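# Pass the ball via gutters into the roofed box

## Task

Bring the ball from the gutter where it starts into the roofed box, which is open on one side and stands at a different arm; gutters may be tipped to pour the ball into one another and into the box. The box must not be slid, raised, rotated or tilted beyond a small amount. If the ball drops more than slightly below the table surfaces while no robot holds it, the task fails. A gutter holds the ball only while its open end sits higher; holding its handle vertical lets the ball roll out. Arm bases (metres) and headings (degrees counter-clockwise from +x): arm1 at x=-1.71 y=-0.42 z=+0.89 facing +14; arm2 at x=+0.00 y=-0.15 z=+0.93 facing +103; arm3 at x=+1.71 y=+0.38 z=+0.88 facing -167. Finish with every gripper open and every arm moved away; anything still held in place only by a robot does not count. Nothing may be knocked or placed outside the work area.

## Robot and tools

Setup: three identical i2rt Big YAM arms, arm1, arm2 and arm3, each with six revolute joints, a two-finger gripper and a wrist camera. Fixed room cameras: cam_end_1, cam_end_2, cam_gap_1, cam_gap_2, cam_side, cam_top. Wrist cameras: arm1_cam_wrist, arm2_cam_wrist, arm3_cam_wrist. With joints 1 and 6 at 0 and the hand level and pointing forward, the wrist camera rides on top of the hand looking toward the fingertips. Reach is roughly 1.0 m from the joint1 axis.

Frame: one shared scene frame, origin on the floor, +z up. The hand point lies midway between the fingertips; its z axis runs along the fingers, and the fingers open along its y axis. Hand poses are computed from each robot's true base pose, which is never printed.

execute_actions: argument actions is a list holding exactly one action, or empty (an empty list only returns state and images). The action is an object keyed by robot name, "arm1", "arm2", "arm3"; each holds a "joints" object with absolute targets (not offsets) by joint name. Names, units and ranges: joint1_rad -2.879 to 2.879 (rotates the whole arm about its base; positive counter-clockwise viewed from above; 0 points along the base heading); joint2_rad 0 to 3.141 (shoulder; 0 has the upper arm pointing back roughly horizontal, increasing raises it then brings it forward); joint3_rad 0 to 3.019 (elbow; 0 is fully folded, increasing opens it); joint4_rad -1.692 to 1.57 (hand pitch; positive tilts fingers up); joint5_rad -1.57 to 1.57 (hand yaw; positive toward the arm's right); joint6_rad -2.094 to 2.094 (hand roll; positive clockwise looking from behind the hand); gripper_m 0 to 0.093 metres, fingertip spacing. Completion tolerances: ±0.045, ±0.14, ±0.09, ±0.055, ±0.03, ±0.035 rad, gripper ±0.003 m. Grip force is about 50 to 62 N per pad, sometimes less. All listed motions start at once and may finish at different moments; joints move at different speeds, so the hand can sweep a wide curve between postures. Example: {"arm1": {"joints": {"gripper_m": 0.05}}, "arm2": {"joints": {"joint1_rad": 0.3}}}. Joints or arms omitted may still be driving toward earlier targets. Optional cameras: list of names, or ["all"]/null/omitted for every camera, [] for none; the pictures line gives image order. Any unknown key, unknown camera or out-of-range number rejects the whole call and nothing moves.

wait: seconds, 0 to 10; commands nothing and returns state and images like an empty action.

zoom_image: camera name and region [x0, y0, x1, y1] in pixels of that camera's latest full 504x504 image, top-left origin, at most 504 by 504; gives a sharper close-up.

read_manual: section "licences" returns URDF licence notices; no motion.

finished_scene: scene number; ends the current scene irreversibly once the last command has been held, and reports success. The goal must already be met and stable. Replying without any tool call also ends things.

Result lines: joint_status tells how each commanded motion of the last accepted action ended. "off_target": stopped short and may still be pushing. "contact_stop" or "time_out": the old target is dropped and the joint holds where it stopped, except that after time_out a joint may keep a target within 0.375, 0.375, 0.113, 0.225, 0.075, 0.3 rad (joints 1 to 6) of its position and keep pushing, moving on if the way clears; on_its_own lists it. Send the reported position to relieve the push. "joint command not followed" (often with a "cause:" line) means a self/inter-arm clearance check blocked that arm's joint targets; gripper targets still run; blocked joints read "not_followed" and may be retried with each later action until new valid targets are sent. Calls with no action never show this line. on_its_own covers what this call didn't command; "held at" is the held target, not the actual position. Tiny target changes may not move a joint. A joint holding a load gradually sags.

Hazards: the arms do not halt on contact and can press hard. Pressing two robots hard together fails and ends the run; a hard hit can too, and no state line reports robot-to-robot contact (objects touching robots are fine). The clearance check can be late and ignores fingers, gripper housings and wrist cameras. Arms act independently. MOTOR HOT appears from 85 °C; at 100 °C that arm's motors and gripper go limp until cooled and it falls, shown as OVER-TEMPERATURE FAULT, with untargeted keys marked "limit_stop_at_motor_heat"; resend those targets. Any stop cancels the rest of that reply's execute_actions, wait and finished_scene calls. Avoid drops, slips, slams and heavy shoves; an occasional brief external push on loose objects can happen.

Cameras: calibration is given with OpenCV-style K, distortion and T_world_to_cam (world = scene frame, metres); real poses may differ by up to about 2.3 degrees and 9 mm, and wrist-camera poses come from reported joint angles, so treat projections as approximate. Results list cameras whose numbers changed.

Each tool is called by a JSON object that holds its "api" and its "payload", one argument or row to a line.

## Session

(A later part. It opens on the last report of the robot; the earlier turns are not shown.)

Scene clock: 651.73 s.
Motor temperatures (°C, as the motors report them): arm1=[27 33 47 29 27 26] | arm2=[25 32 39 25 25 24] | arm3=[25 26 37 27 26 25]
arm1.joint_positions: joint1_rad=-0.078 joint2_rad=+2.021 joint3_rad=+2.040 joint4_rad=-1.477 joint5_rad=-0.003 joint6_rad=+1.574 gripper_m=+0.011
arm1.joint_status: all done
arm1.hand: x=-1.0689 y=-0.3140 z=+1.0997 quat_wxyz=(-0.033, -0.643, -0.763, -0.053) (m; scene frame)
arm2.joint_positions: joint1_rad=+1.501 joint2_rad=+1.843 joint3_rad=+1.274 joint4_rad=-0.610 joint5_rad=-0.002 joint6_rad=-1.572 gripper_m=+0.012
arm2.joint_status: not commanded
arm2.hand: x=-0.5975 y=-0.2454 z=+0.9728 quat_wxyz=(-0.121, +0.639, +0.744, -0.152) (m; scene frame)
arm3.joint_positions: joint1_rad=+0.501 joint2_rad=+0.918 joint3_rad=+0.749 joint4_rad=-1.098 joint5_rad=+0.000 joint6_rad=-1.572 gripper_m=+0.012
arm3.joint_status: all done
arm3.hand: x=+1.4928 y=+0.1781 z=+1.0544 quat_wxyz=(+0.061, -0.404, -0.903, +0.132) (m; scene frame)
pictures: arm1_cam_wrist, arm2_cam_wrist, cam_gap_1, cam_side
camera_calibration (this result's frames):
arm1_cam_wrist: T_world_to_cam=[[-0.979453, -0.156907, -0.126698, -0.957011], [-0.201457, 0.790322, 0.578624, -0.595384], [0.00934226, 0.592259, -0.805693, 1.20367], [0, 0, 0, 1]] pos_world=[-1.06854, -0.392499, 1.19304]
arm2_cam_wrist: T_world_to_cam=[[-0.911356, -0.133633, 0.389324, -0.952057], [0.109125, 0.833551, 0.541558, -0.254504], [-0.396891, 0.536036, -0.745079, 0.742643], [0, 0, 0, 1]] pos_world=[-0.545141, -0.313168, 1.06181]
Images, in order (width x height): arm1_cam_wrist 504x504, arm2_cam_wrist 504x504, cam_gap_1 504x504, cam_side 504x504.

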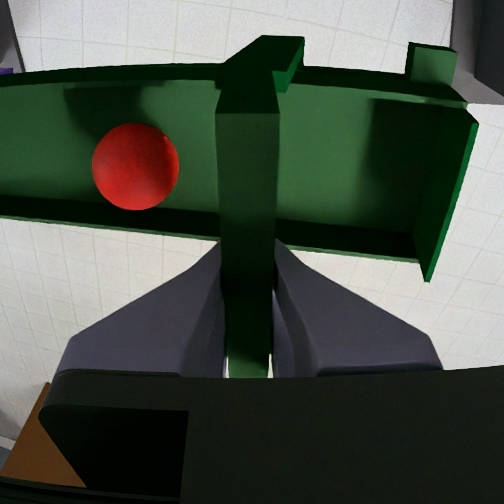

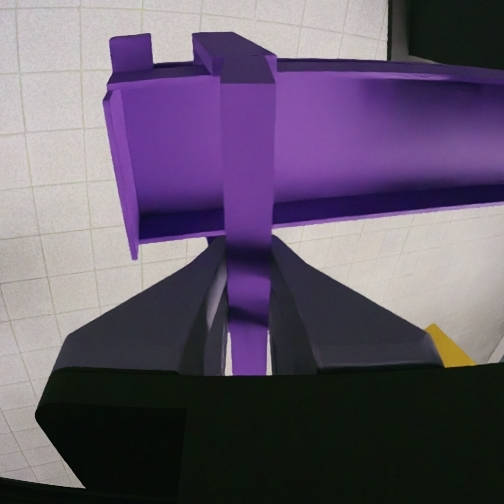

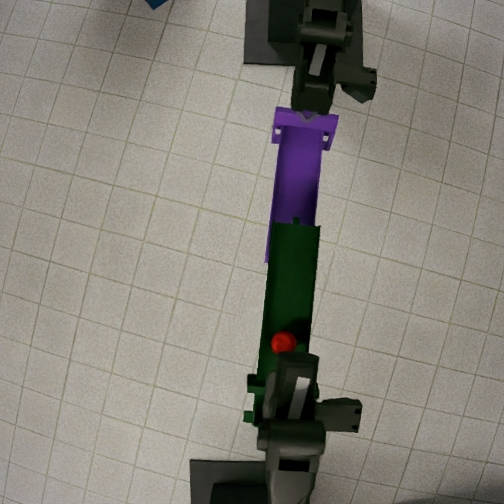

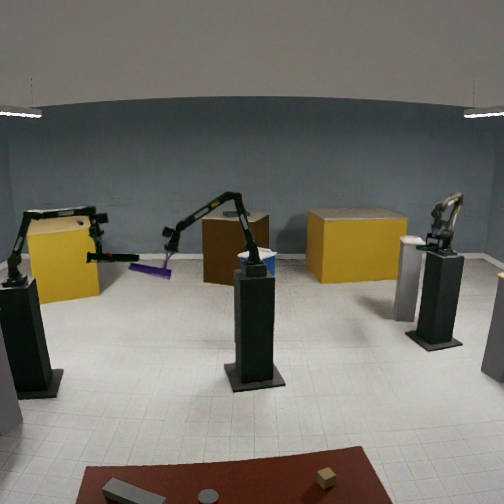

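The ball is rolling. Let me check the result.

{"api": "execute_actions", "payload": {
  "actions": [],
  "cameras": ["cam_side", "cam_gap_1", "arm2_cam_wrist"]
}}

Scene clock: 653.27 s.
Motor temperatures (°C, as the motors report them): arm1=[27 33 47 29 27 26] | arm2=[25 32 39 25 25 24] | arm3=[25 26 37 27 26 25]
arm1.joint_positions: joint1_rad=-0.078 joint2_rad=+2.021 joint3_rad=+2.040 joint4_rad=-1.479 joint5_rad=-0.003 joint6_rad=+1.574 gripper_m=+0.011
arm1.joint_status: all done
arm1.hand: x=-1.0694 y=-0.3141 z=+1.0998 quat_wxyz=(-0.032, -0.643, -0.763, -0.052) (m; scene frame)
arm2.joint_positions: joint1_rad=+1.501 joint2_rad=+1.847 joint3_rad=+1.274 joint4_rad=-0.610 joint5_rad=+0.000 joint6_rad=-1.574 gripper_m=+0.012
arm2.joint_status: not commanded
arm2.hand: x=-0.5973 y=-0.2450 z=+0.9704 quat_wxyz=(-0.121, +0.638, +0.745, -0.150) (m; scene frame)
arm3.joint_positions: joint1_rad=+0.501 joint2_rad=+0.918 joint3_rad=+0.749 joint4_rad=-1.098 joint5_rad=+0.000 joint6_rad=-1.572 gripper_m=+0.012
arm3.joint_status: all done
arm3.hand: x=+1.4928 y=+0.1781 z=+1.0544 quat_wxyz=(+0.061, -0.404, -0.903, +0.132) (m; scene frame)
pictures: arm2_cam_wrist, cam_gap_1, cam_side
camera_calibration (this result's frames):
arm2_cam_wrist: T_world_to_cam=[[-0.912575, -0.135429, 0.385832, -0.94864], [0.106664, 0.832057, 0.544338, -0.258036], [-0.394754, 0.537903, -0.744869, 0.742289], [0, 0, 0, 1]] pos_world=[-0.54516, -0.313052, 1.05938]
Images, in order (width x height): arm2_cam_wrist 504x504, cam_gap_1 504x504, cam_side 504x504.

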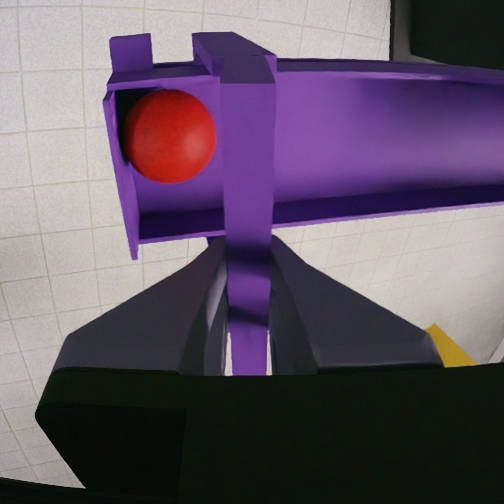

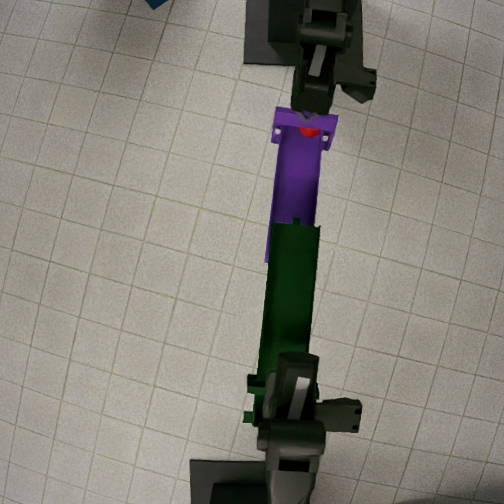

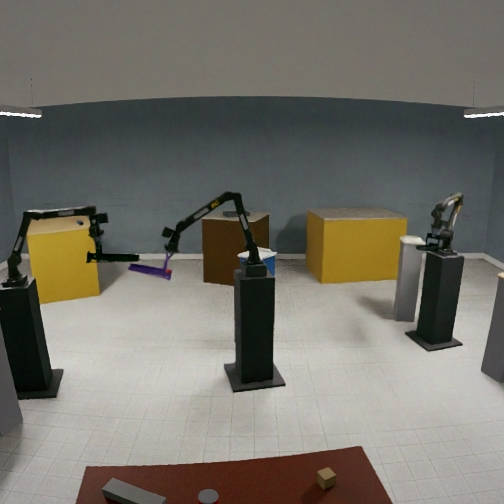

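{"api": "execute_actions", "payload": {
  "actions": [
    {"arm1": {"joints": {"joint1_rad": -2.057, "joint2_rad": 1.75, "joint5_rad": -0.254, "joint6_rad": 0.14}}, "arm2": {"joints": {"joint1_rad": 0.75}}, "arm3": {"joints": {"joint1_rad": 0.07, "joint2_rad": 1.985, "joint3_rad": 1.68, "joint4_rad": -0.80}}}
  ],
  "cameras": ["cam_top", "cam_gap_2", "arm2_cam_wrist"]
}}

Scene clock: 690.10 s.
Motor temperatures (°C, as the motors report them): arm1=[27 34 47 29 27 26] | arm2=[25 32 39 25 25 24] | arm3=[25 27 38 26 26 25]
arm1.joint_positions: joint1_rad=-2.061 joint2_rad=+1.793 joint3_rad=+2.079 joint4_rad=-1.479 joint5_rad=-0.245 joint6_rad=+0.154 gripper_m=+0.011
arm1.joint_status: all done
arm1.hand: x=-1.8254 y=-1.0485 z=+1.2472 quat_wxyz=(-0.210, -0.800, -0.560, +0.049) (m; scene frame)
arm2.joint_positions: joint1_rad=+0.747 joint2_rad=+1.847 joint3_rad=+1.274 joint4_rad=-0.609 joint5_rad=+0.001 joint6_rad=-1.575 gripper_m=+0.012
arm2.joint_status: all done
arm2.hand: x=-0.4987 y=+0.1883 z=+0.9650 quat_wxyz=(-0.165, +0.868, +0.459, -0.092) (m; scene frame)
arm3.joint_positions: joint1_rad=+0.066 joint2_rad=+2.002 joint3_rad=+1.608 joint4_rad=-0.806 joint5_rad=-0.001 joint6_rad=-1.573 gripper_m=+0.012
arm3.joint_status: all done
arm3.hand: x=+1.0599 y=+0.1784 z=+0.9486 quat_wxyz=(+0.110, -0.585, -0.791, +0.143) (m; scene frame)
pictures: arm2_cam_wrist, cam_gap_2, cam_top
camera_calibration (this result's frames):
arm2_cam_wrist: T_world_to_cam=[[-0.762297, 0.525236, 0.378193, -0.840021], [0.641448, 0.53518, 0.549661, -0.308699], [0.0863011, 0.661596, -0.744878, 0.760701], [0, 0, 0, 1]] pos_world=[-0.507981, 0.103142, 1.054]
Images, in order (width x height): arm2_cam_wrist 504x504, cam_gap_2 504x504, cam_top 504x504.

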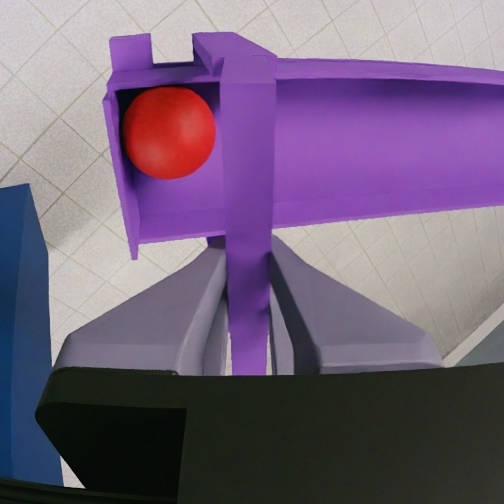

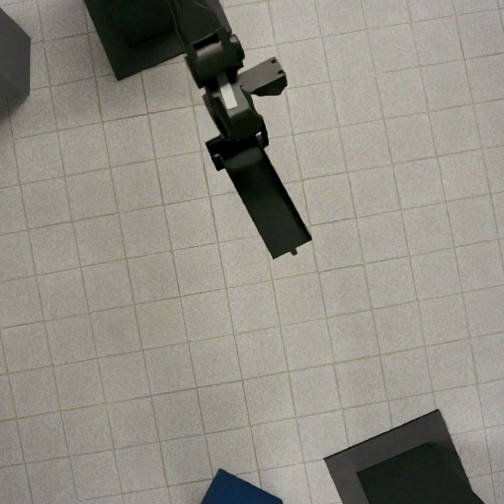

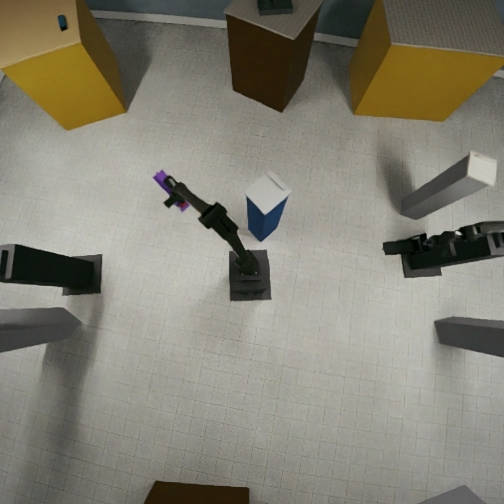

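{"api": "execute_actions", "payload": {
  "actions": [
    {"arm1": {"joints": {"joint2_rad": 1.56, "joint3_rad": 1.45, "joint4_rad": -1.385, "joint5_rad": -0.262}}, "arm2": {"joints": {"joint1_rad": -1.50, "joint3_rad": 2.06, "joint4_rad": -1.05}}, "arm3": {"joints": {"joint3_rad": 1.75, "joint4_rad": -0.87}}}
  ],
  "cameras": ["cam_side", "cam_gap_2", "arm2_cam_wrist", "arm1_cam_wrist"]
}}

Scene clock: 725.30 s.
Motor temperatures (°C, as the motors report them): arm1=[27 33 44 29 27 26] | arm2=[25 33 40 25 25 24] | arm3=[25 30 40 27 26 25]
arm1.joint_positions: joint1_rad=-2.061 joint2_rad=+1.592 joint3_rad=+1.418 joint4_rad=-1.394 joint5_rad=-0.255 joint6_rad=+0.152 gripper_m=+0.011
arm1.joint_status: all done
arm1.hand: x=-1.7868 y=-0.8987 z=+1.0822 quat_wxyz=(-0.090, -0.824, -0.551, -0.092) (m; scene frame)
arm2.joint_positions: joint1_rad=-1.506 joint2_rad=+1.878 joint3_rad=+2.004 joint4_rad=-1.049 joint5_rad=+0.001 joint6_rad=-1.575 gripper_m=+0.012
arm2.joint_status: all done
arm2.hand: x=+0.6977 y=+0.0576 z=+1.2502 quat_wxyz=(-0.250, +0.763, -0.564, +0.196) (m; scene frame)
arm3.joint_positions: joint1_rad=+0.066 joint2_rad=+1.998 joint3_rad=+1.683 joint4_rad=-0.864 joint5_rad=-0.001 joint6_rad=-1.573 gripper_m=+0.012
arm3.joint_status: all done
arm3.hand: x=+1.0463 y=+0.1740 z=+0.9795 quat_wxyz=(+0.117, -0.584, -0.789, +0.151) (m; scene frame)
pictures: arm1_cam_wrist, arm2_cam_wrist, cam_gap_2, cam_side
camera_calibration (this result's frames):
arm1_cam_wrist: T_world_to_cam=[[-0.887271, 0.385007, -0.254008, -0.964604], [0.171874, 0.787007, 0.592519, 0.381286], [0.42803, 0.482068, -0.764461, 2.14705], [0, 0, 0, 1]] pos_world=[-1.8404, -0.963722, 1.1704]
arm2_cam_wrist: T_world_to_cam=[[0.75783, 0.234724, 0.608768, -1.29936], [-0.124961, -0.863557, 0.488523, -0.471279], [0.640374, -0.446289, -0.625098, 0.483847], [0, 0, 0, 1]] pos_world=[0.615958, 0.11395, 1.32369]
Images, in order (width x height): arm1_cam_wrist 504x504, arm2_cam_wrist 504x504, cam_gap_2 504x504, cam_side 504x504.

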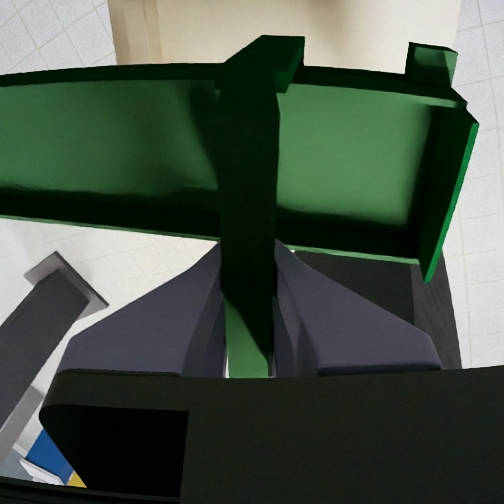

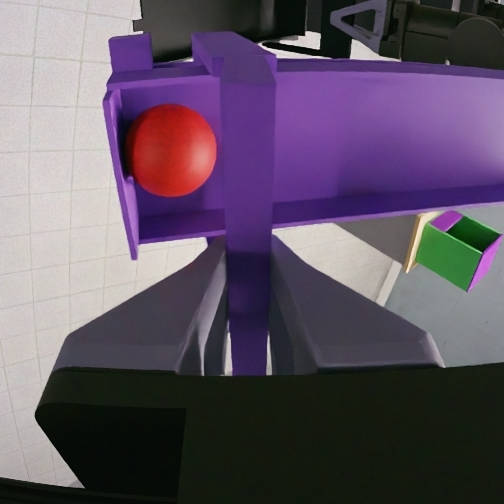

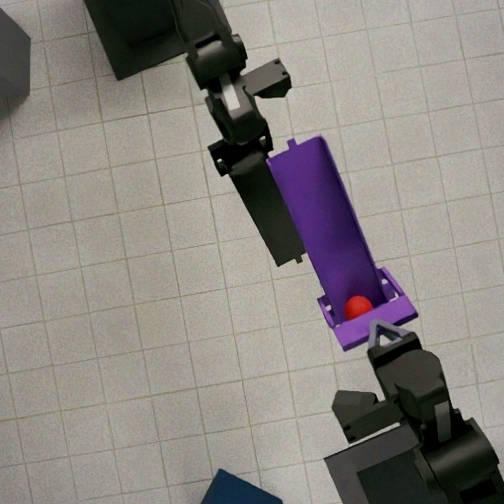

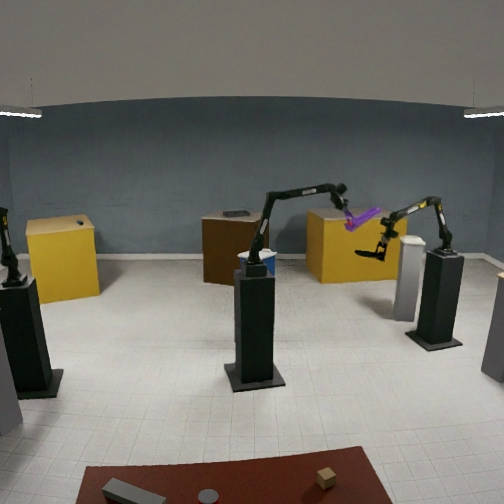

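{"api": "zoom_image", "payload": {
  "camera": "cam_gap_2",
  "region": [190, 110, 440, 360]
}}

Region (190, 110, 440, 360) of cam_gap_2's 504x504 image, scaled by 2.016, with more detail than that image has.

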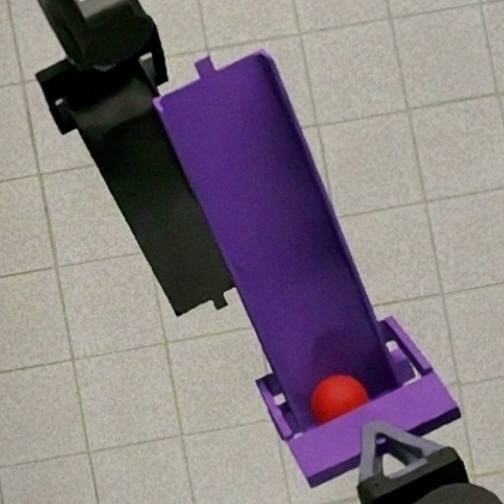

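{"api": "execute_actions", "payload": {
  "actions": [
    {"arm1": {"joints": {"joint2_rad": 1.61, "joint3_rad": 1.33, "joint4_rad": -1.19}}, "arm2": {"joints": {"joint1_rad": -1.48, "joint2_rad": 1.99, "joint4_rad": -1.25}}, "arm3": {"joints": {"joint1_rad": 0.095}}}
  ],
  "cameras": ["cam_side", "cam_gap_2", "arm2_cam_wrist", "arm1_cam_wrist"]
}}

{"api": "zoom_image", "payload": {
  "camera": "cam_gap_2",
  "region": [190, 110, 440, 360]
}}

{"api": "zoom_image", "payload": {
  "camera": "cam_side",
  "region": [300, 180, 430, 280]
}}

Scene clock: 771.53 s.
Motor temperatures (°C, as the motors report them): arm1=[27 32 43 29 27 26] | arm2=[25 34 42 25 25 24] | arm3=[25 31 41 26 26 25]
arm1.joint_positions: joint1_rad=-2.061 joint2_rad=+1.623 joint3_rad=+1.310 joint4_rad=-1.200 joint5_rad=-0.255 joint6_rad=+0.152 gripper_m=+0.011
arm1.joint_status: all done
arm1.hand: x=-1.7893 y=-0.9096 z=+1.0281 quat_wxyz=(-0.109, -0.822, -0.554, -0.072) (m; scene frame)
arm2.joint_positions: joint1_rad=-1.489 joint2_rad=+2.031 joint3_rad=+2.009 joint4_rad=-1.247 joint5_rad=+0.001 joint6_rad=-1.575 gripper_m=+0.012
arm2.joint_status: all done
arm2.hand: x=+0.6727 y=+0.0607 z=+1.1234 quat_wxyz=(-0.116, +0.799, -0.582, +0.094) (m; scene frame)
arm3.joint_positions: joint1_rad=+0.097 joint2_rad=+1.998 joint3_rad=+1.683 joint4_rad=-0.864 joint5_rad=-0.001 joint6_rad=-1.573 gripper_m=+0.012
arm3.joint_status: all done
arm3.hand: x=+1.0528 y=+0.1535 z=+0.9793 quat_wxyz=(+0.114, -0.572, -0.798, +0.153) (m; scene frame)
pictures: arm1_cam_wrist, arm2_cam_wrist, cam_gap_2, cam_side
camera_calibration (this result's frames):
arm1_cam_wrist: T_world_to_cam=[[-0.890514, 0.371558, -0.262543, -0.985611], [0.17931, 0.817002, 0.548047, 0.508676], [0.41813, 0.440967, -0.794176, 2.08746], [0, 0, 0, 1]] pos_world=[-1.84174, -0.969878, 1.12026]
arm2_cam_wrist: T_world_to_cam=[[0.907457, 0.291702, 0.302377, -0.963859], [0.0652124, -0.808765, 0.584506, -0.648819], [0.415053, -0.510695, -0.752942, 0.721155], [0, 0, 0, 1]] pos_world=[0.617653, 0.124708, 1.21368]
Images, in order (width x height): arm1_cam_wrist 504x504, arm2_cam_wrist 504x504, cam_gap_2 504x504, cam_side 504x504.

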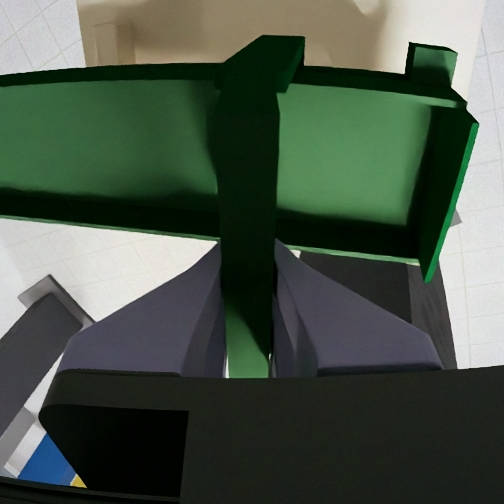

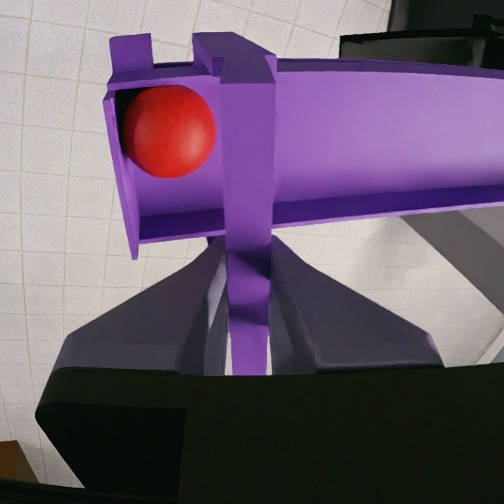

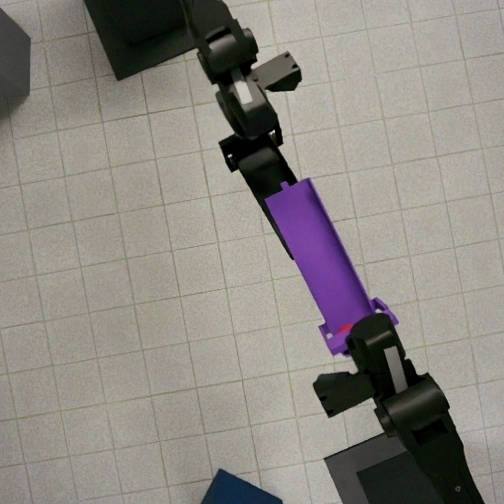

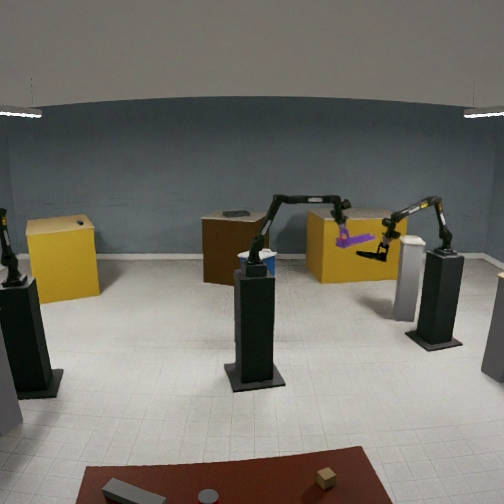

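Region (190, 110, 440, 360) of cam_gap_2's 504x504 image, scaled by 2.016, with more detail than that image has.

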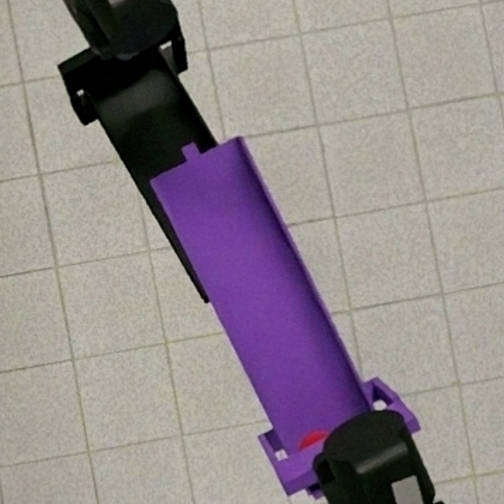

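Region (300, 180, 430, 280) of cam_side's 504x504 image, scaled by 3.877, with more detail than that image has; it fills the top 388 rows of this view, and the rest is white.

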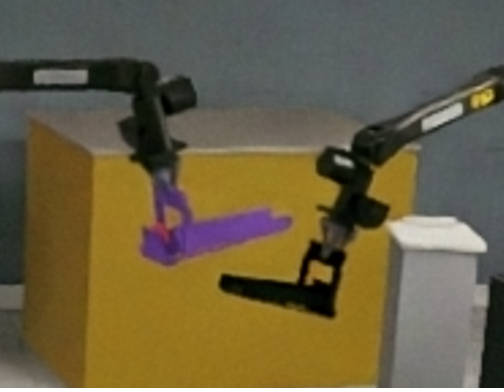

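{"api": "execute_actions", "payload": {
  "actions": [
    {"arm1": {"joints": {"joint2_rad": 1.662, "joint3_rad": 1.238, "joint4_rad": -1.057}}, "arm2": {"joints": {"joint4_rad": -1.435}}, "arm3": {"joints": {"joint3_rad": 1.772}}}
  ],
  "cameras": ["cam_side", "cam_gap_2", "arm3_cam_wrist", "arm1_cam_wrist"]
}}

{"api": "zoom_image", "payload": {
  "camera": "cam_side",
  "region": [300, 180, 430, 280]
}}

Scene clock: 798.43 s.
Motor temperatures (°C, as the motors report them): arm1=[27 32 42 29 27 26] | arm2=[25 36 42 25 25 24] | arm3=[25 32 41 26 26 25]
arm1.joint_positions: joint1_rad=-2.061 joint2_rad=+1.679 joint3_rad=+1.218 joint4_rad=-1.066 joint5_rad=-0.255 joint6_rad=+0.152 gripper_m=+0.011
arm1.joint_status: all done
arm1.hand: x=-1.7879 y=-0.9049 z=+0.9702 quat_wxyz=(-0.104, -0.823, -0.553, -0.077) (m; scene frame)
arm2.joint_positions: joint1_rad=-1.489 joint2_rad=+2.031 joint3_rad=+2.009 joint4_rad=-1.426 joint5_rad=+0.001 joint6_rad=-1.575 gripper_m=+0.012
arm2.joint_status: all done
arm2.hand: x=+0.6317 y=+0.0477 z=+1.1143 quat_wxyz=(-0.044, +0.807, -0.588, +0.041) (m; scene frame)
arm3.joint_positions: joint1_rad=+0.097 joint2_rad=+1.998 joint3_rad=+1.694 joint4_rad=-0.864 joint5_rad=-0.001 joint6_rad=-1.573 gripper_m=+0.012
arm3.joint_status: all done
arm3.hand: x=+1.0493 y=+0.1523 z=+0.9843 quat_wxyz=(+0.117, -0.571, -0.797, +0.157) (m; scene frame)
pictures: arm1_cam_wrist, arm3_cam_wrist, cam_gap_2, cam_side
camera_calibration (this result's frames):
arm1_cam_wrist: T_world_to_cam=[[-0.889658, 0.375105, -0.260392, -0.998728], [0.177427, 0.809413, 0.559795, 0.514628], [0.420747, 0.451826, -0.786655, 2.04604], [0, 0, 0, 1]] pos_world=[-1.8407, -0.966372, 1.06138]
arm3_cam_wrist: T_world_to_cam=[[-0.879076, -0.287813, 0.379986, 0.592589], [-0.0470381, 0.845633, 0.531688, -0.595441], [-0.474355, 0.44952, -0.756914, 1.30152], [0, 0, 0, 1]] pos_world=[1.1103, 0.0890209, 1.07655]
Images, in order (width x height): arm1_cam_wrist 504x504, arm3_cam_wrist 504x504, cam_gap_2 504x504, cam_side 504x504.

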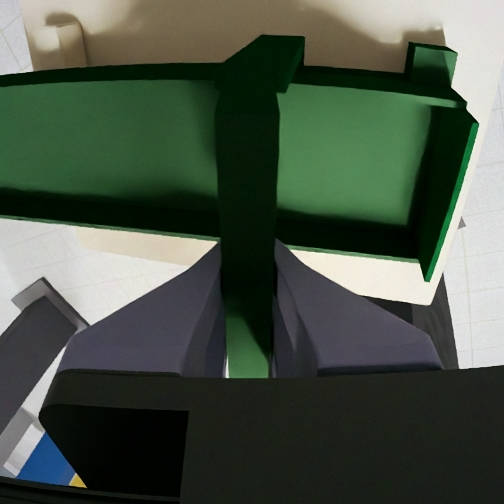

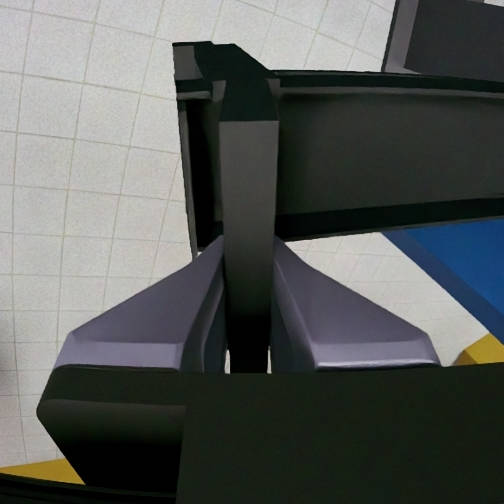

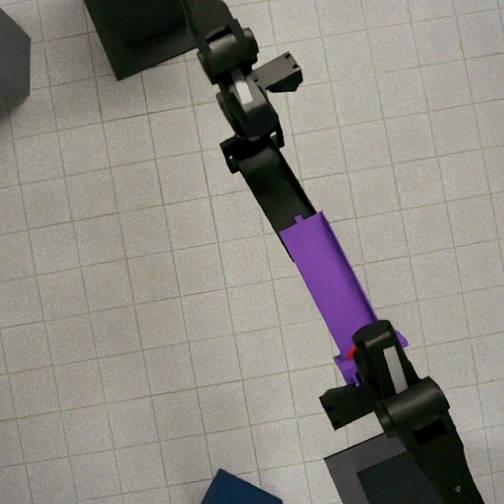

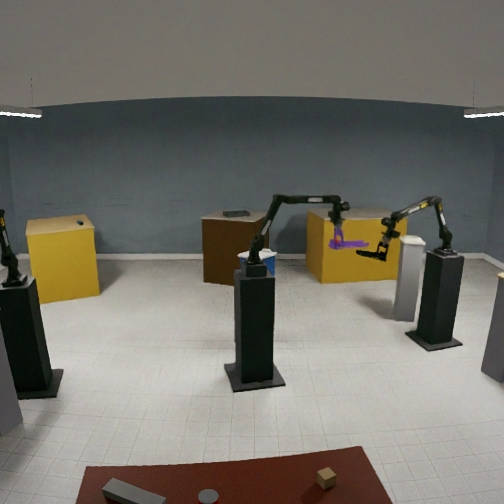

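Region (300, 180, 430, 280) of cam_side's 504x504 image, scaled by 3.877, with more detail than that image has; it fills the top 388 rows of this view, and the rest is white.

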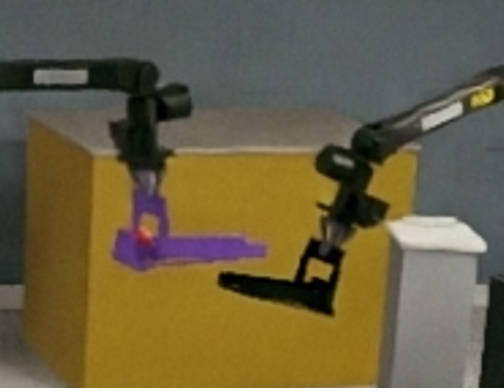

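{"api": "execute_actions", "payload": {
  "actions": [],
  "cameras": ["cam_gap_2", "arm3_cam_wrist", "arm2_cam_wrist"]
}}

Scene clock: 802.27 s.
Motor temperatures (°C, as the motors report them): arm1=[27 32 42 29 27 26] | arm2=[25 36 42 25 25 24] | arm3=[25 32 41 26 26 25]
arm1.joint_positions: joint1_rad=-2.061 joint2_rad=+1.679 joint3_rad=+1.218 joint4_rad=-1.066 joint5_rad=-0.255 joint6_rad=+0.152 gripper_m=+0.011
arm1.joint_status: all done
arm1.hand: x=-1.7879 y=-0.9049 z=+0.9702 quat_wxyz=(-0.104, -0.823, -0.553, -0.077) (m; scene frame)
arm2.joint_positions: joint1_rad=-1.489 joint2_rad=+2.031 joint3_rad=+2.009 joint4_rad=-1.429 joint5_rad=+0.000 joint6_rad=-1.575 gripper_m=+0.012
arm2.joint_status: all done
arm2.hand: x=+0.6312 y=+0.0476 z=+1.1143 quat_wxyz=(-0.043, +0.807, -0.588, +0.040) (m; scene frame)
arm3.joint_positions: joint1_rad=+0.097 joint2_rad=+1.998 joint3_rad=+1.695 joint4_rad=-0.869 joint5_rad=-0.001 joint6_rad=-1.573 gripper_m=+0.012
arm3.joint_status: all done
arm3.hand: x=+1.0502 y=+0.1525 z=+0.9840 quat_wxyz=(+0.116, -0.571, -0.798, +0.155) (m; scene frame)
pictures: arm2_cam_wrist, arm3_cam_wrist, cam_gap_2
camera_calibration (this result's frames):
arm2_cam_wrist: T_world_to_cam=[[0.945244, 0.301201, 0.125669, -0.74699], [0.166712, -0.776642, 0.607482, -0.7426], [0.280574, -0.553268, -0.784329, 0.846646], [0, 0, 0, 1]] pos_world=[0.592341, 0.116682, 1.20904]
arm3_cam_wrist: T_world_to_cam=[[-0.880607, -0.2887, 0.375744, 0.59954], [-0.049778, 0.844939, 0.532541, -0.593314], [-0.471225, 0.450256, -0.75843, 1.29973], [0, 0, 0, 1]] pos_world=[1.11089, 0.0891895, 1.07645]
Images, in order (width x height): arm2_cam_wrist 504x504, arm3_cam_wrist 504x504, cam_gap_2 504x504.

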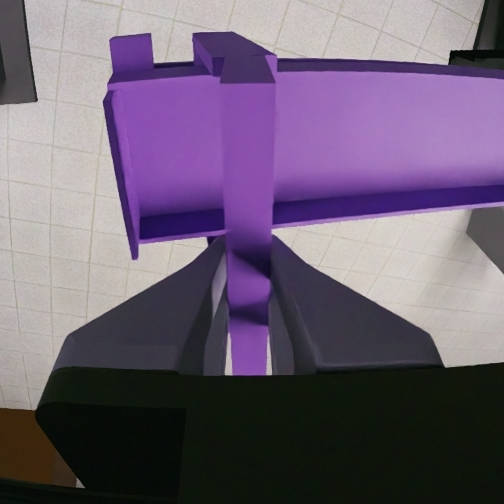

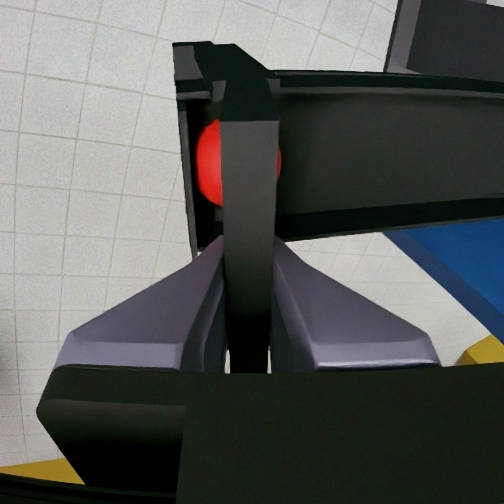

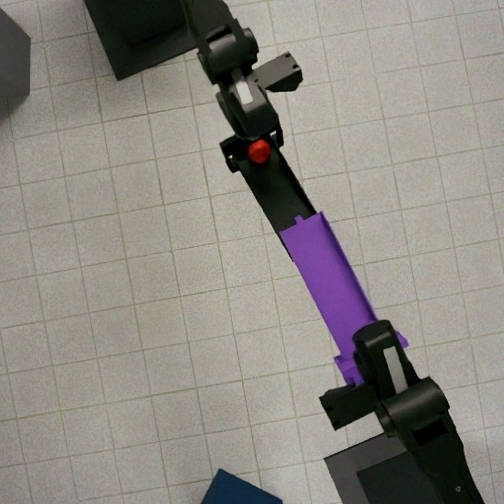

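{"api": "execute_actions", "payload": {
  "actions": [
    {"arm1": {"joints": {"gripper_m": 0.093}}, "arm2": {"joints": {"joint1_rad": -0.12, "joint2_rad": 1.70, "joint5_rad": 0.185, "joint6_rad": -0.832}}, "arm3": {"joints": {"joint1_rad": 1.25, "joint2_rad": 0.90, "joint3_rad": 0.77, "joint4_rad": -0.75}}}
  ],
  "cameras": ["cam_end_2", "arm3_cam_wrist", "arm1_cam_wrist", "cam_top"]
}}

Scene clock: 834.00 s.
Motor temperatures (°C, as the motors report them): arm1=[27 32 41 29 27 26] | arm2=[25 36 42 25 25 24] | arm3=[25 32 42 26 26 25]
arm1.joint_positions: joint1_rad=-2.061 joint2_rad=+1.679 joint3_rad=+1.218 joint4_rad=-1.066 joint5_rad=-0.257 joint6_rad=+0.152 gripper_m=+0.093
arm1.joint_status: all done
arm1.hand: x=-1.7875 y=-0.9050 z=+0.9703 quat_wxyz=(-0.105, -0.823, -0.553, -0.078) (m; scene frame)
arm2.joint_positions: joint1_rad=-0.110 joint2_rad=+1.722 joint3_rad=+2.033 joint4_rad=-1.430 joint5_rad=+0.181 joint6_rad=-0.845 gripper_m=+0.012
arm2.joint_status: all done
arm2.hand: x=-0.0395 y=+0.4669 z=+1.3131 quat_wxyz=(-0.234, +0.921, -0.312, -0.008) (m; scene frame)
arm3.joint_positions: joint1_rad=+1.252 joint2_rad=+0.918 joint3_rad=+0.771 joint4_rad=-0.755 joint5_rad=-0.004 joint6_rad=-1.575 gripper_m=+0.012
arm3.joint_status: all done
arm3.hand: x=+1.6796 y=-0.0004 z=+1.1035 quat_wxyz=(+0.011, -0.041, -0.945, +0.323) (m; scene frame)
pictures: arm1_cam_wrist, arm3_cam_wrist, cam_end_2, cam_top
camera_calibration (this result's frames):
arm1_cam_wrist: T_world_to_cam=[[-0.889007, 0.374875, -0.262935, -0.994851], [0.175916, 0.809779, 0.559743, 0.512249], [0.422753, 0.451361, -0.785846, 2.04838], [0, 0, 0, 1]] pos_world=[-1.8405, -0.966421, 1.0614]
arm3_cam_wrist: T_world_to_cam=[[-0.0829462, -0.789551, 0.608054, -0.531584], [-0.789096, 0.424688, 0.44381, 0.843148], [-0.608644, -0.443, -0.658258, 1.87572], [0, 0, 0, 1]] pos_world=[1.76288, 0.0531579, 1.18374]
Images, in order (width x height): arm1_cam_wrist 504x504, arm3_cam_wrist 504x504, cam_end_2 504x504, cam_top 504x504.

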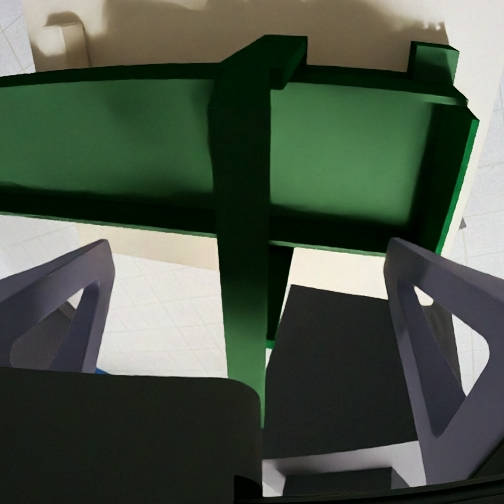

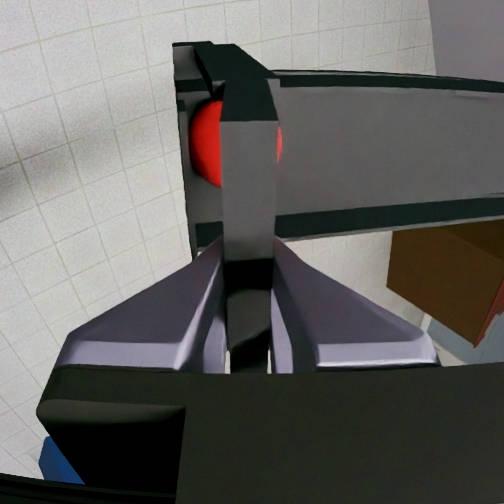

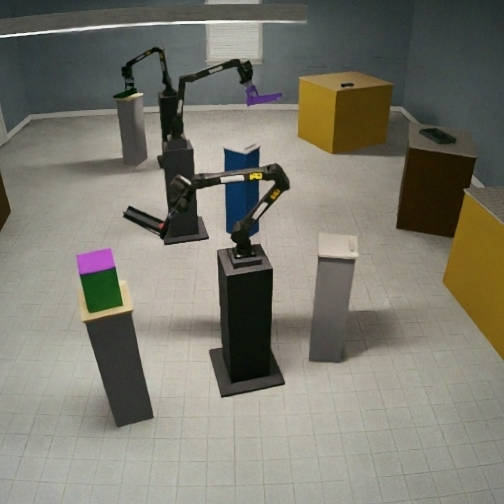

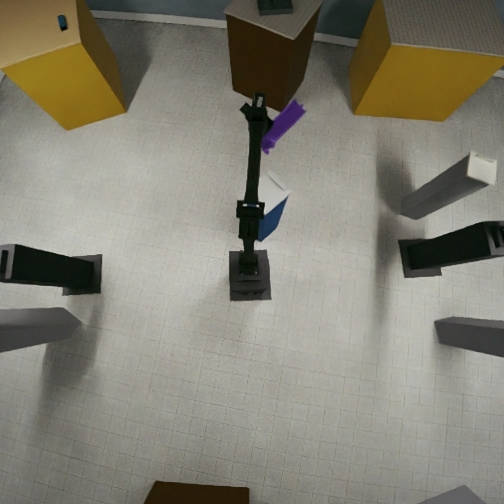

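{"api": "execute_actions", "payload": {
  "actions": [
    {"arm1": {"joints": {"joint2_rad": 1.5, "joint3_rad": 1.5, "joint4_rad": -1.4}}, "arm2": {"joints": {"joint1_rad": -0.132, "joint2_rad": 1.47, "joint3_rad": 1.31, "joint4_rad": -1.11}}, "arm3": {"joints": {"joint1_rad": 1.83, "joint4_rad": -1.10}}}
  ],
  "cameras": ["cam_end_2", "arm3_cam_wrist", "arm2_cam_wrist", "cam_end_1", "cam_side"]
}}

{"api": "zoom_image", "payload": {
  "camera": "cam_end_2",
  "region": [60, 190, 230, 340]
}}

Scene clock: 880.40 s.
Motor temperatures (°C, as the motors report them): arm1=[27 32 41 29 27 26] | arm2=[25 35 41 25 25 24] | arm3=[25 29 38 27 26 25]
arm1.joint_positions: joint1_rad=-2.061 joint2_rad=+1.492 joint3_rad=+1.480 joint4_rad=-1.393 joint5_rad=-0.259 joint6_rad=+0.152 gripper_m=+0.093
arm1.joint_status: all done
arm1.hand: x=-1.7882 y=-0.9062 z=+1.1525 quat_wxyz=(-0.146, -0.816, -0.558, -0.033) (m; scene frame)
arm2.joint_positions: joint1_rad=-0.121 joint2_rad=+1.499 joint3_rad=+1.277 joint4_rad=-1.129 joint5_rad=+0.182 joint6_rad=-0.843 gripper_m=+0.012
arm2.joint_status: all done
arm2.hand: x=-0.0189 y=+0.3373 z=+1.1143 quat_wxyz=(-0.131, +0.940, -0.314, +0.042) (m; scene frame)
arm3.joint_positions: joint1_rad=+1.829 joint2_rad=+0.918 joint3_rad=+0.771 joint4_rad=-1.094 joint5_rad=-0.001 joint6_rad=-1.575 gripper_m=+0.012
arm3.joint_status: all done
arm3.hand: x=+1.8550 y=+0.1061 z=+1.0660 quat_wxyz=(-0.043, +0.238, -0.958, +0.156) (m; scene frame)
pictures: arm2_cam_wrist, arm3_cam_wrist, cam_end_1, cam_end_2, cam_side
camera_calibration (this result's frames):
arm2_cam_wrist: T_world_to_cam=[[0.57979, 0.765216, 0.2798, -0.554948], [0.537957, -0.617447, 0.5739, -0.418449], [0.611919, -0.182221, -0.769643, 1.05411], [0, 0, 0, 1]] pos_world=[-0.0981667, 0.358366, 1.20671]
arm3_cam_wrist: T_world_to_cam=[[0.433542, -0.844678, 0.313944, -1.04884], [-0.816534, -0.220853, 0.533382, 0.976865], [-0.381201, -0.48759, -0.785457, 1.72335], [0, 0, 0, 1]] pos_world=[1.9093, 0.170101, 1.16185]
Images, in order (width x height): arm2_cam_wrist 504x504, arm3_cam_wrist 504x504, cam_end_1 504x504, cam_end_2 504x504, cam_side 504x504.

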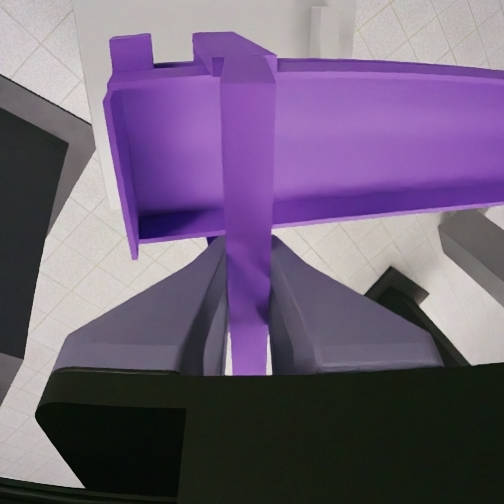

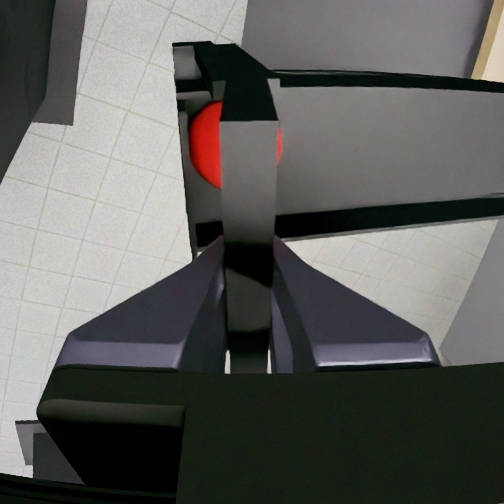

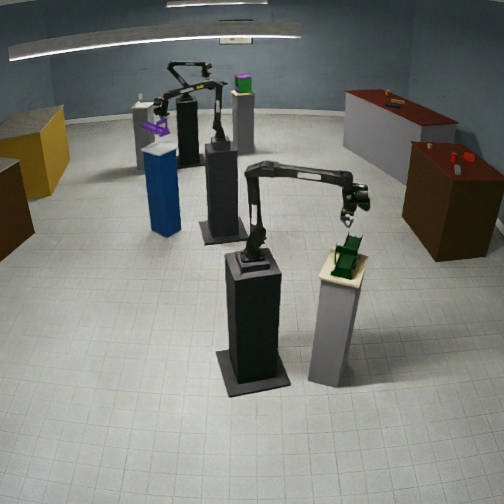

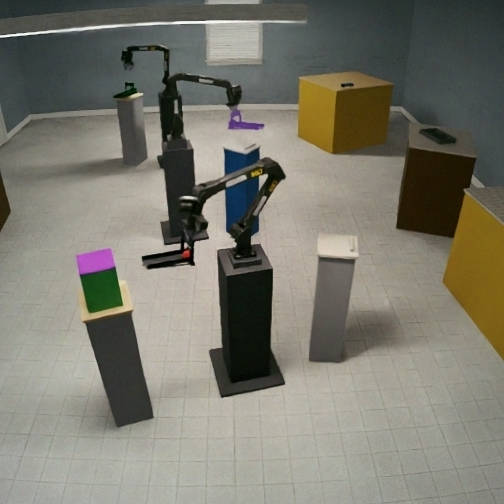

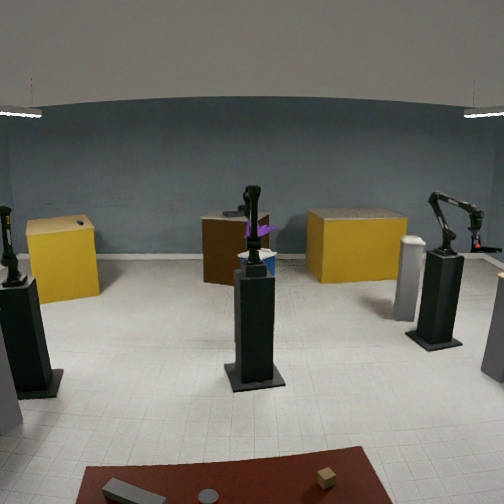

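Region (60, 190, 230, 340) of cam_end_2's 504x504 image, scaled by 2.965, with more detail than that image has; it fills the top 445 rows of this view, and the rest is white.

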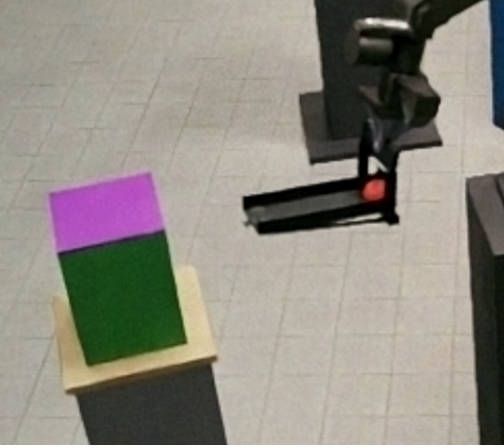

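{"api": "zoom_image", "payload": {
  "camera": "cam_end_1",
  "region": [190, 55, 270, 115]
}}

Region (190, 55, 270, 115) of cam_end_1's 504x504 image, scaled by 6.300, with more detail than that image has; it fills the top 378 rows of this view, and the rest is white.

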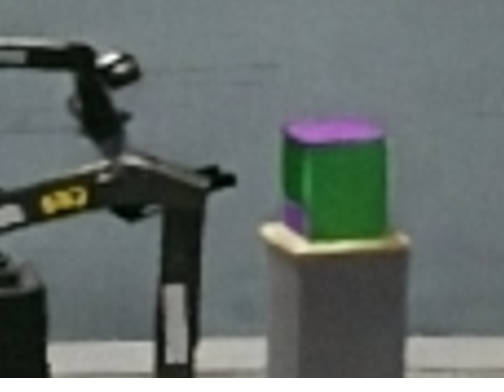

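{"api": "execute_actions", "payload": {
  "actions": [
    {"arm1": {"joints": {"joint2_rad": 1.25}}, "arm2": {"joints": {"joint2_rad": 1.565, "joint3_rad": 1.17, "joint4_rad": -0.90}}, "arm3": {"joints": {"joint2_rad": 1.15, "joint3_rad": 1.03}}}
  ],
  "cameras": ["cam_end_2", "arm3_cam_wrist", "cam_end_1"]
}}

{"api": "zoom_image", "payload": {
  "camera": "cam_end_2",
  "region": [60, 190, 230, 340]
}}

{"api": "zoom_image", "payload": {
  "camera": "cam_end_1",
  "region": [190, 55, 270, 115]
}}

Scene clock: 948.67 s.
Motor temperatures (°C, as the motors report them): arm1=[27 31 42 29 27 26] | arm2=[25 33 42 25 25 24] | arm3=[25 29 38 26 26 25]
arm1.joint_positions: joint1_rad=-2.061 joint2_rad=+1.248 joint3_rad=+1.480 joint4_rad=-1.395 joint5_rad=-0.259 joint6_rad=+0.152 gripper_m=+0.093
arm1.joint_status: all done
arm1.hand: x=-1.7775 y=-0.8609 z=+1.2599 quat_wxyz=(-0.225, -0.794, -0.562, +0.056) (m; scene frame)
arm2.joint_positions: joint1_rad=-0.121 joint2_rad=+1.588 joint3_rad=+1.145 joint4_rad=-0.919 joint5_rad=+0.182 joint6_rad=-0.843 gripper_m=+0.012
arm2.joint_status: all done
arm2.hand: x=-0.0191 y=+0.3400 z=+1.0286 quat_wxyz=(-0.125, +0.940, -0.313, +0.044) (m; scene frame)
arm3.joint_positions: joint1_rad=+1.829 joint2_rad=+1.163 joint3_rad=+0.961 joint4_rad=-1.103 joint5_rad=-0.001 joint6_rad=-1.575 gripper_m=+0.012
arm3.joint_status: all done
arm3.hand: x=+1.8875 y=+0.0444 z=+1.0730 quat_wxyz=(-0.036, +0.240, -0.962, +0.125) (m; scene frame)
pictures: arm3_cam_wrist, cam_end_1, cam_end_2
camera_calibration (this result's frames):
arm3_cam_wrist: T_world_to_cam=[[0.442418, -0.860312, 0.253238, -1.06817], [-0.800478, -0.251506, 0.544041, 0.945641], [-0.404354, -0.443404, -0.799931, 1.76841], [0, 0, 0, 1]] pos_world=[1.94461, 0.102992, 1.17064]
Images, in order (width x height): arm3_cam_wrist 504x504, cam_end_1 504x504, cam_end_2 504x504.

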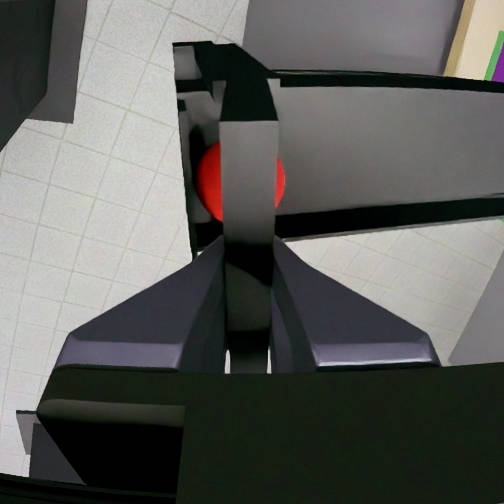

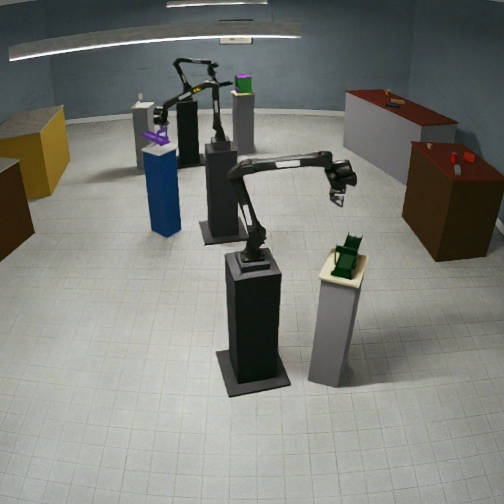

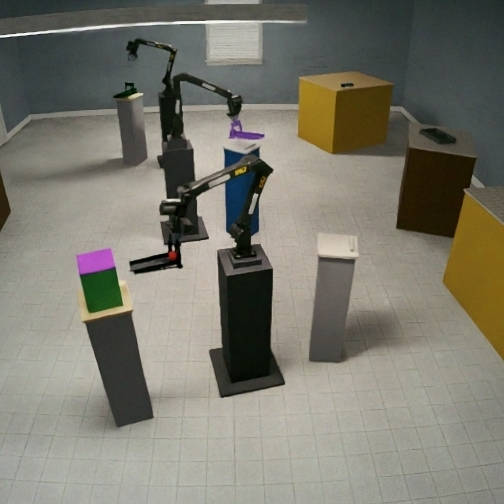

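Region (60, 190, 230, 340) of cam_end_2's 504x504 image, scaled by 2.965, with more detail than that image has; it fills the top 445 rows of this view, and the rest is white.

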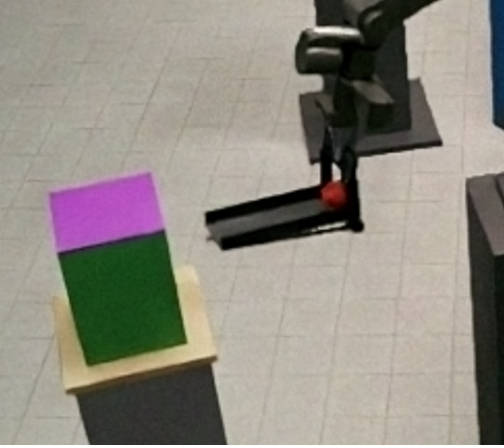

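Region (190, 55, 270, 115) of cam_end_1's 504x504 image, scaled by 6.300, with more detail than that image has; it fills the top 378 rows of this view, and the rest is white.

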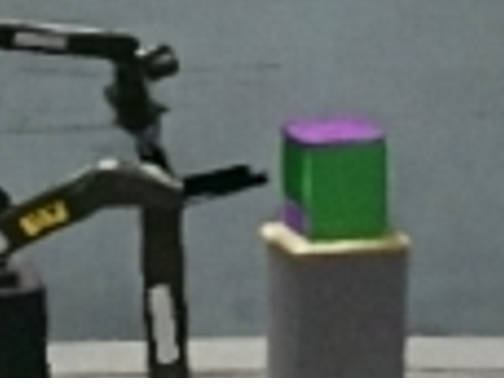

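{"api": "zoom_image", "payload": {
  "camera": "arm3_cam_wrist",
  "region": [384, 0, 504, 250]
}}

Region (384, 0, 504, 250) of arm3_cam_wrist's 504x504 image, scaled by 2.016, with more detail than that image has; it fills the left 242 columns of this view, and the rest is white.

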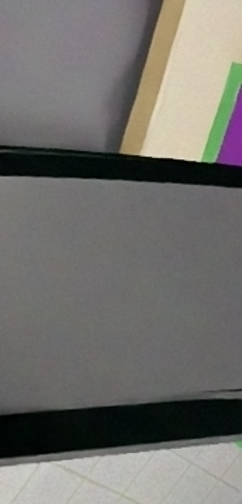

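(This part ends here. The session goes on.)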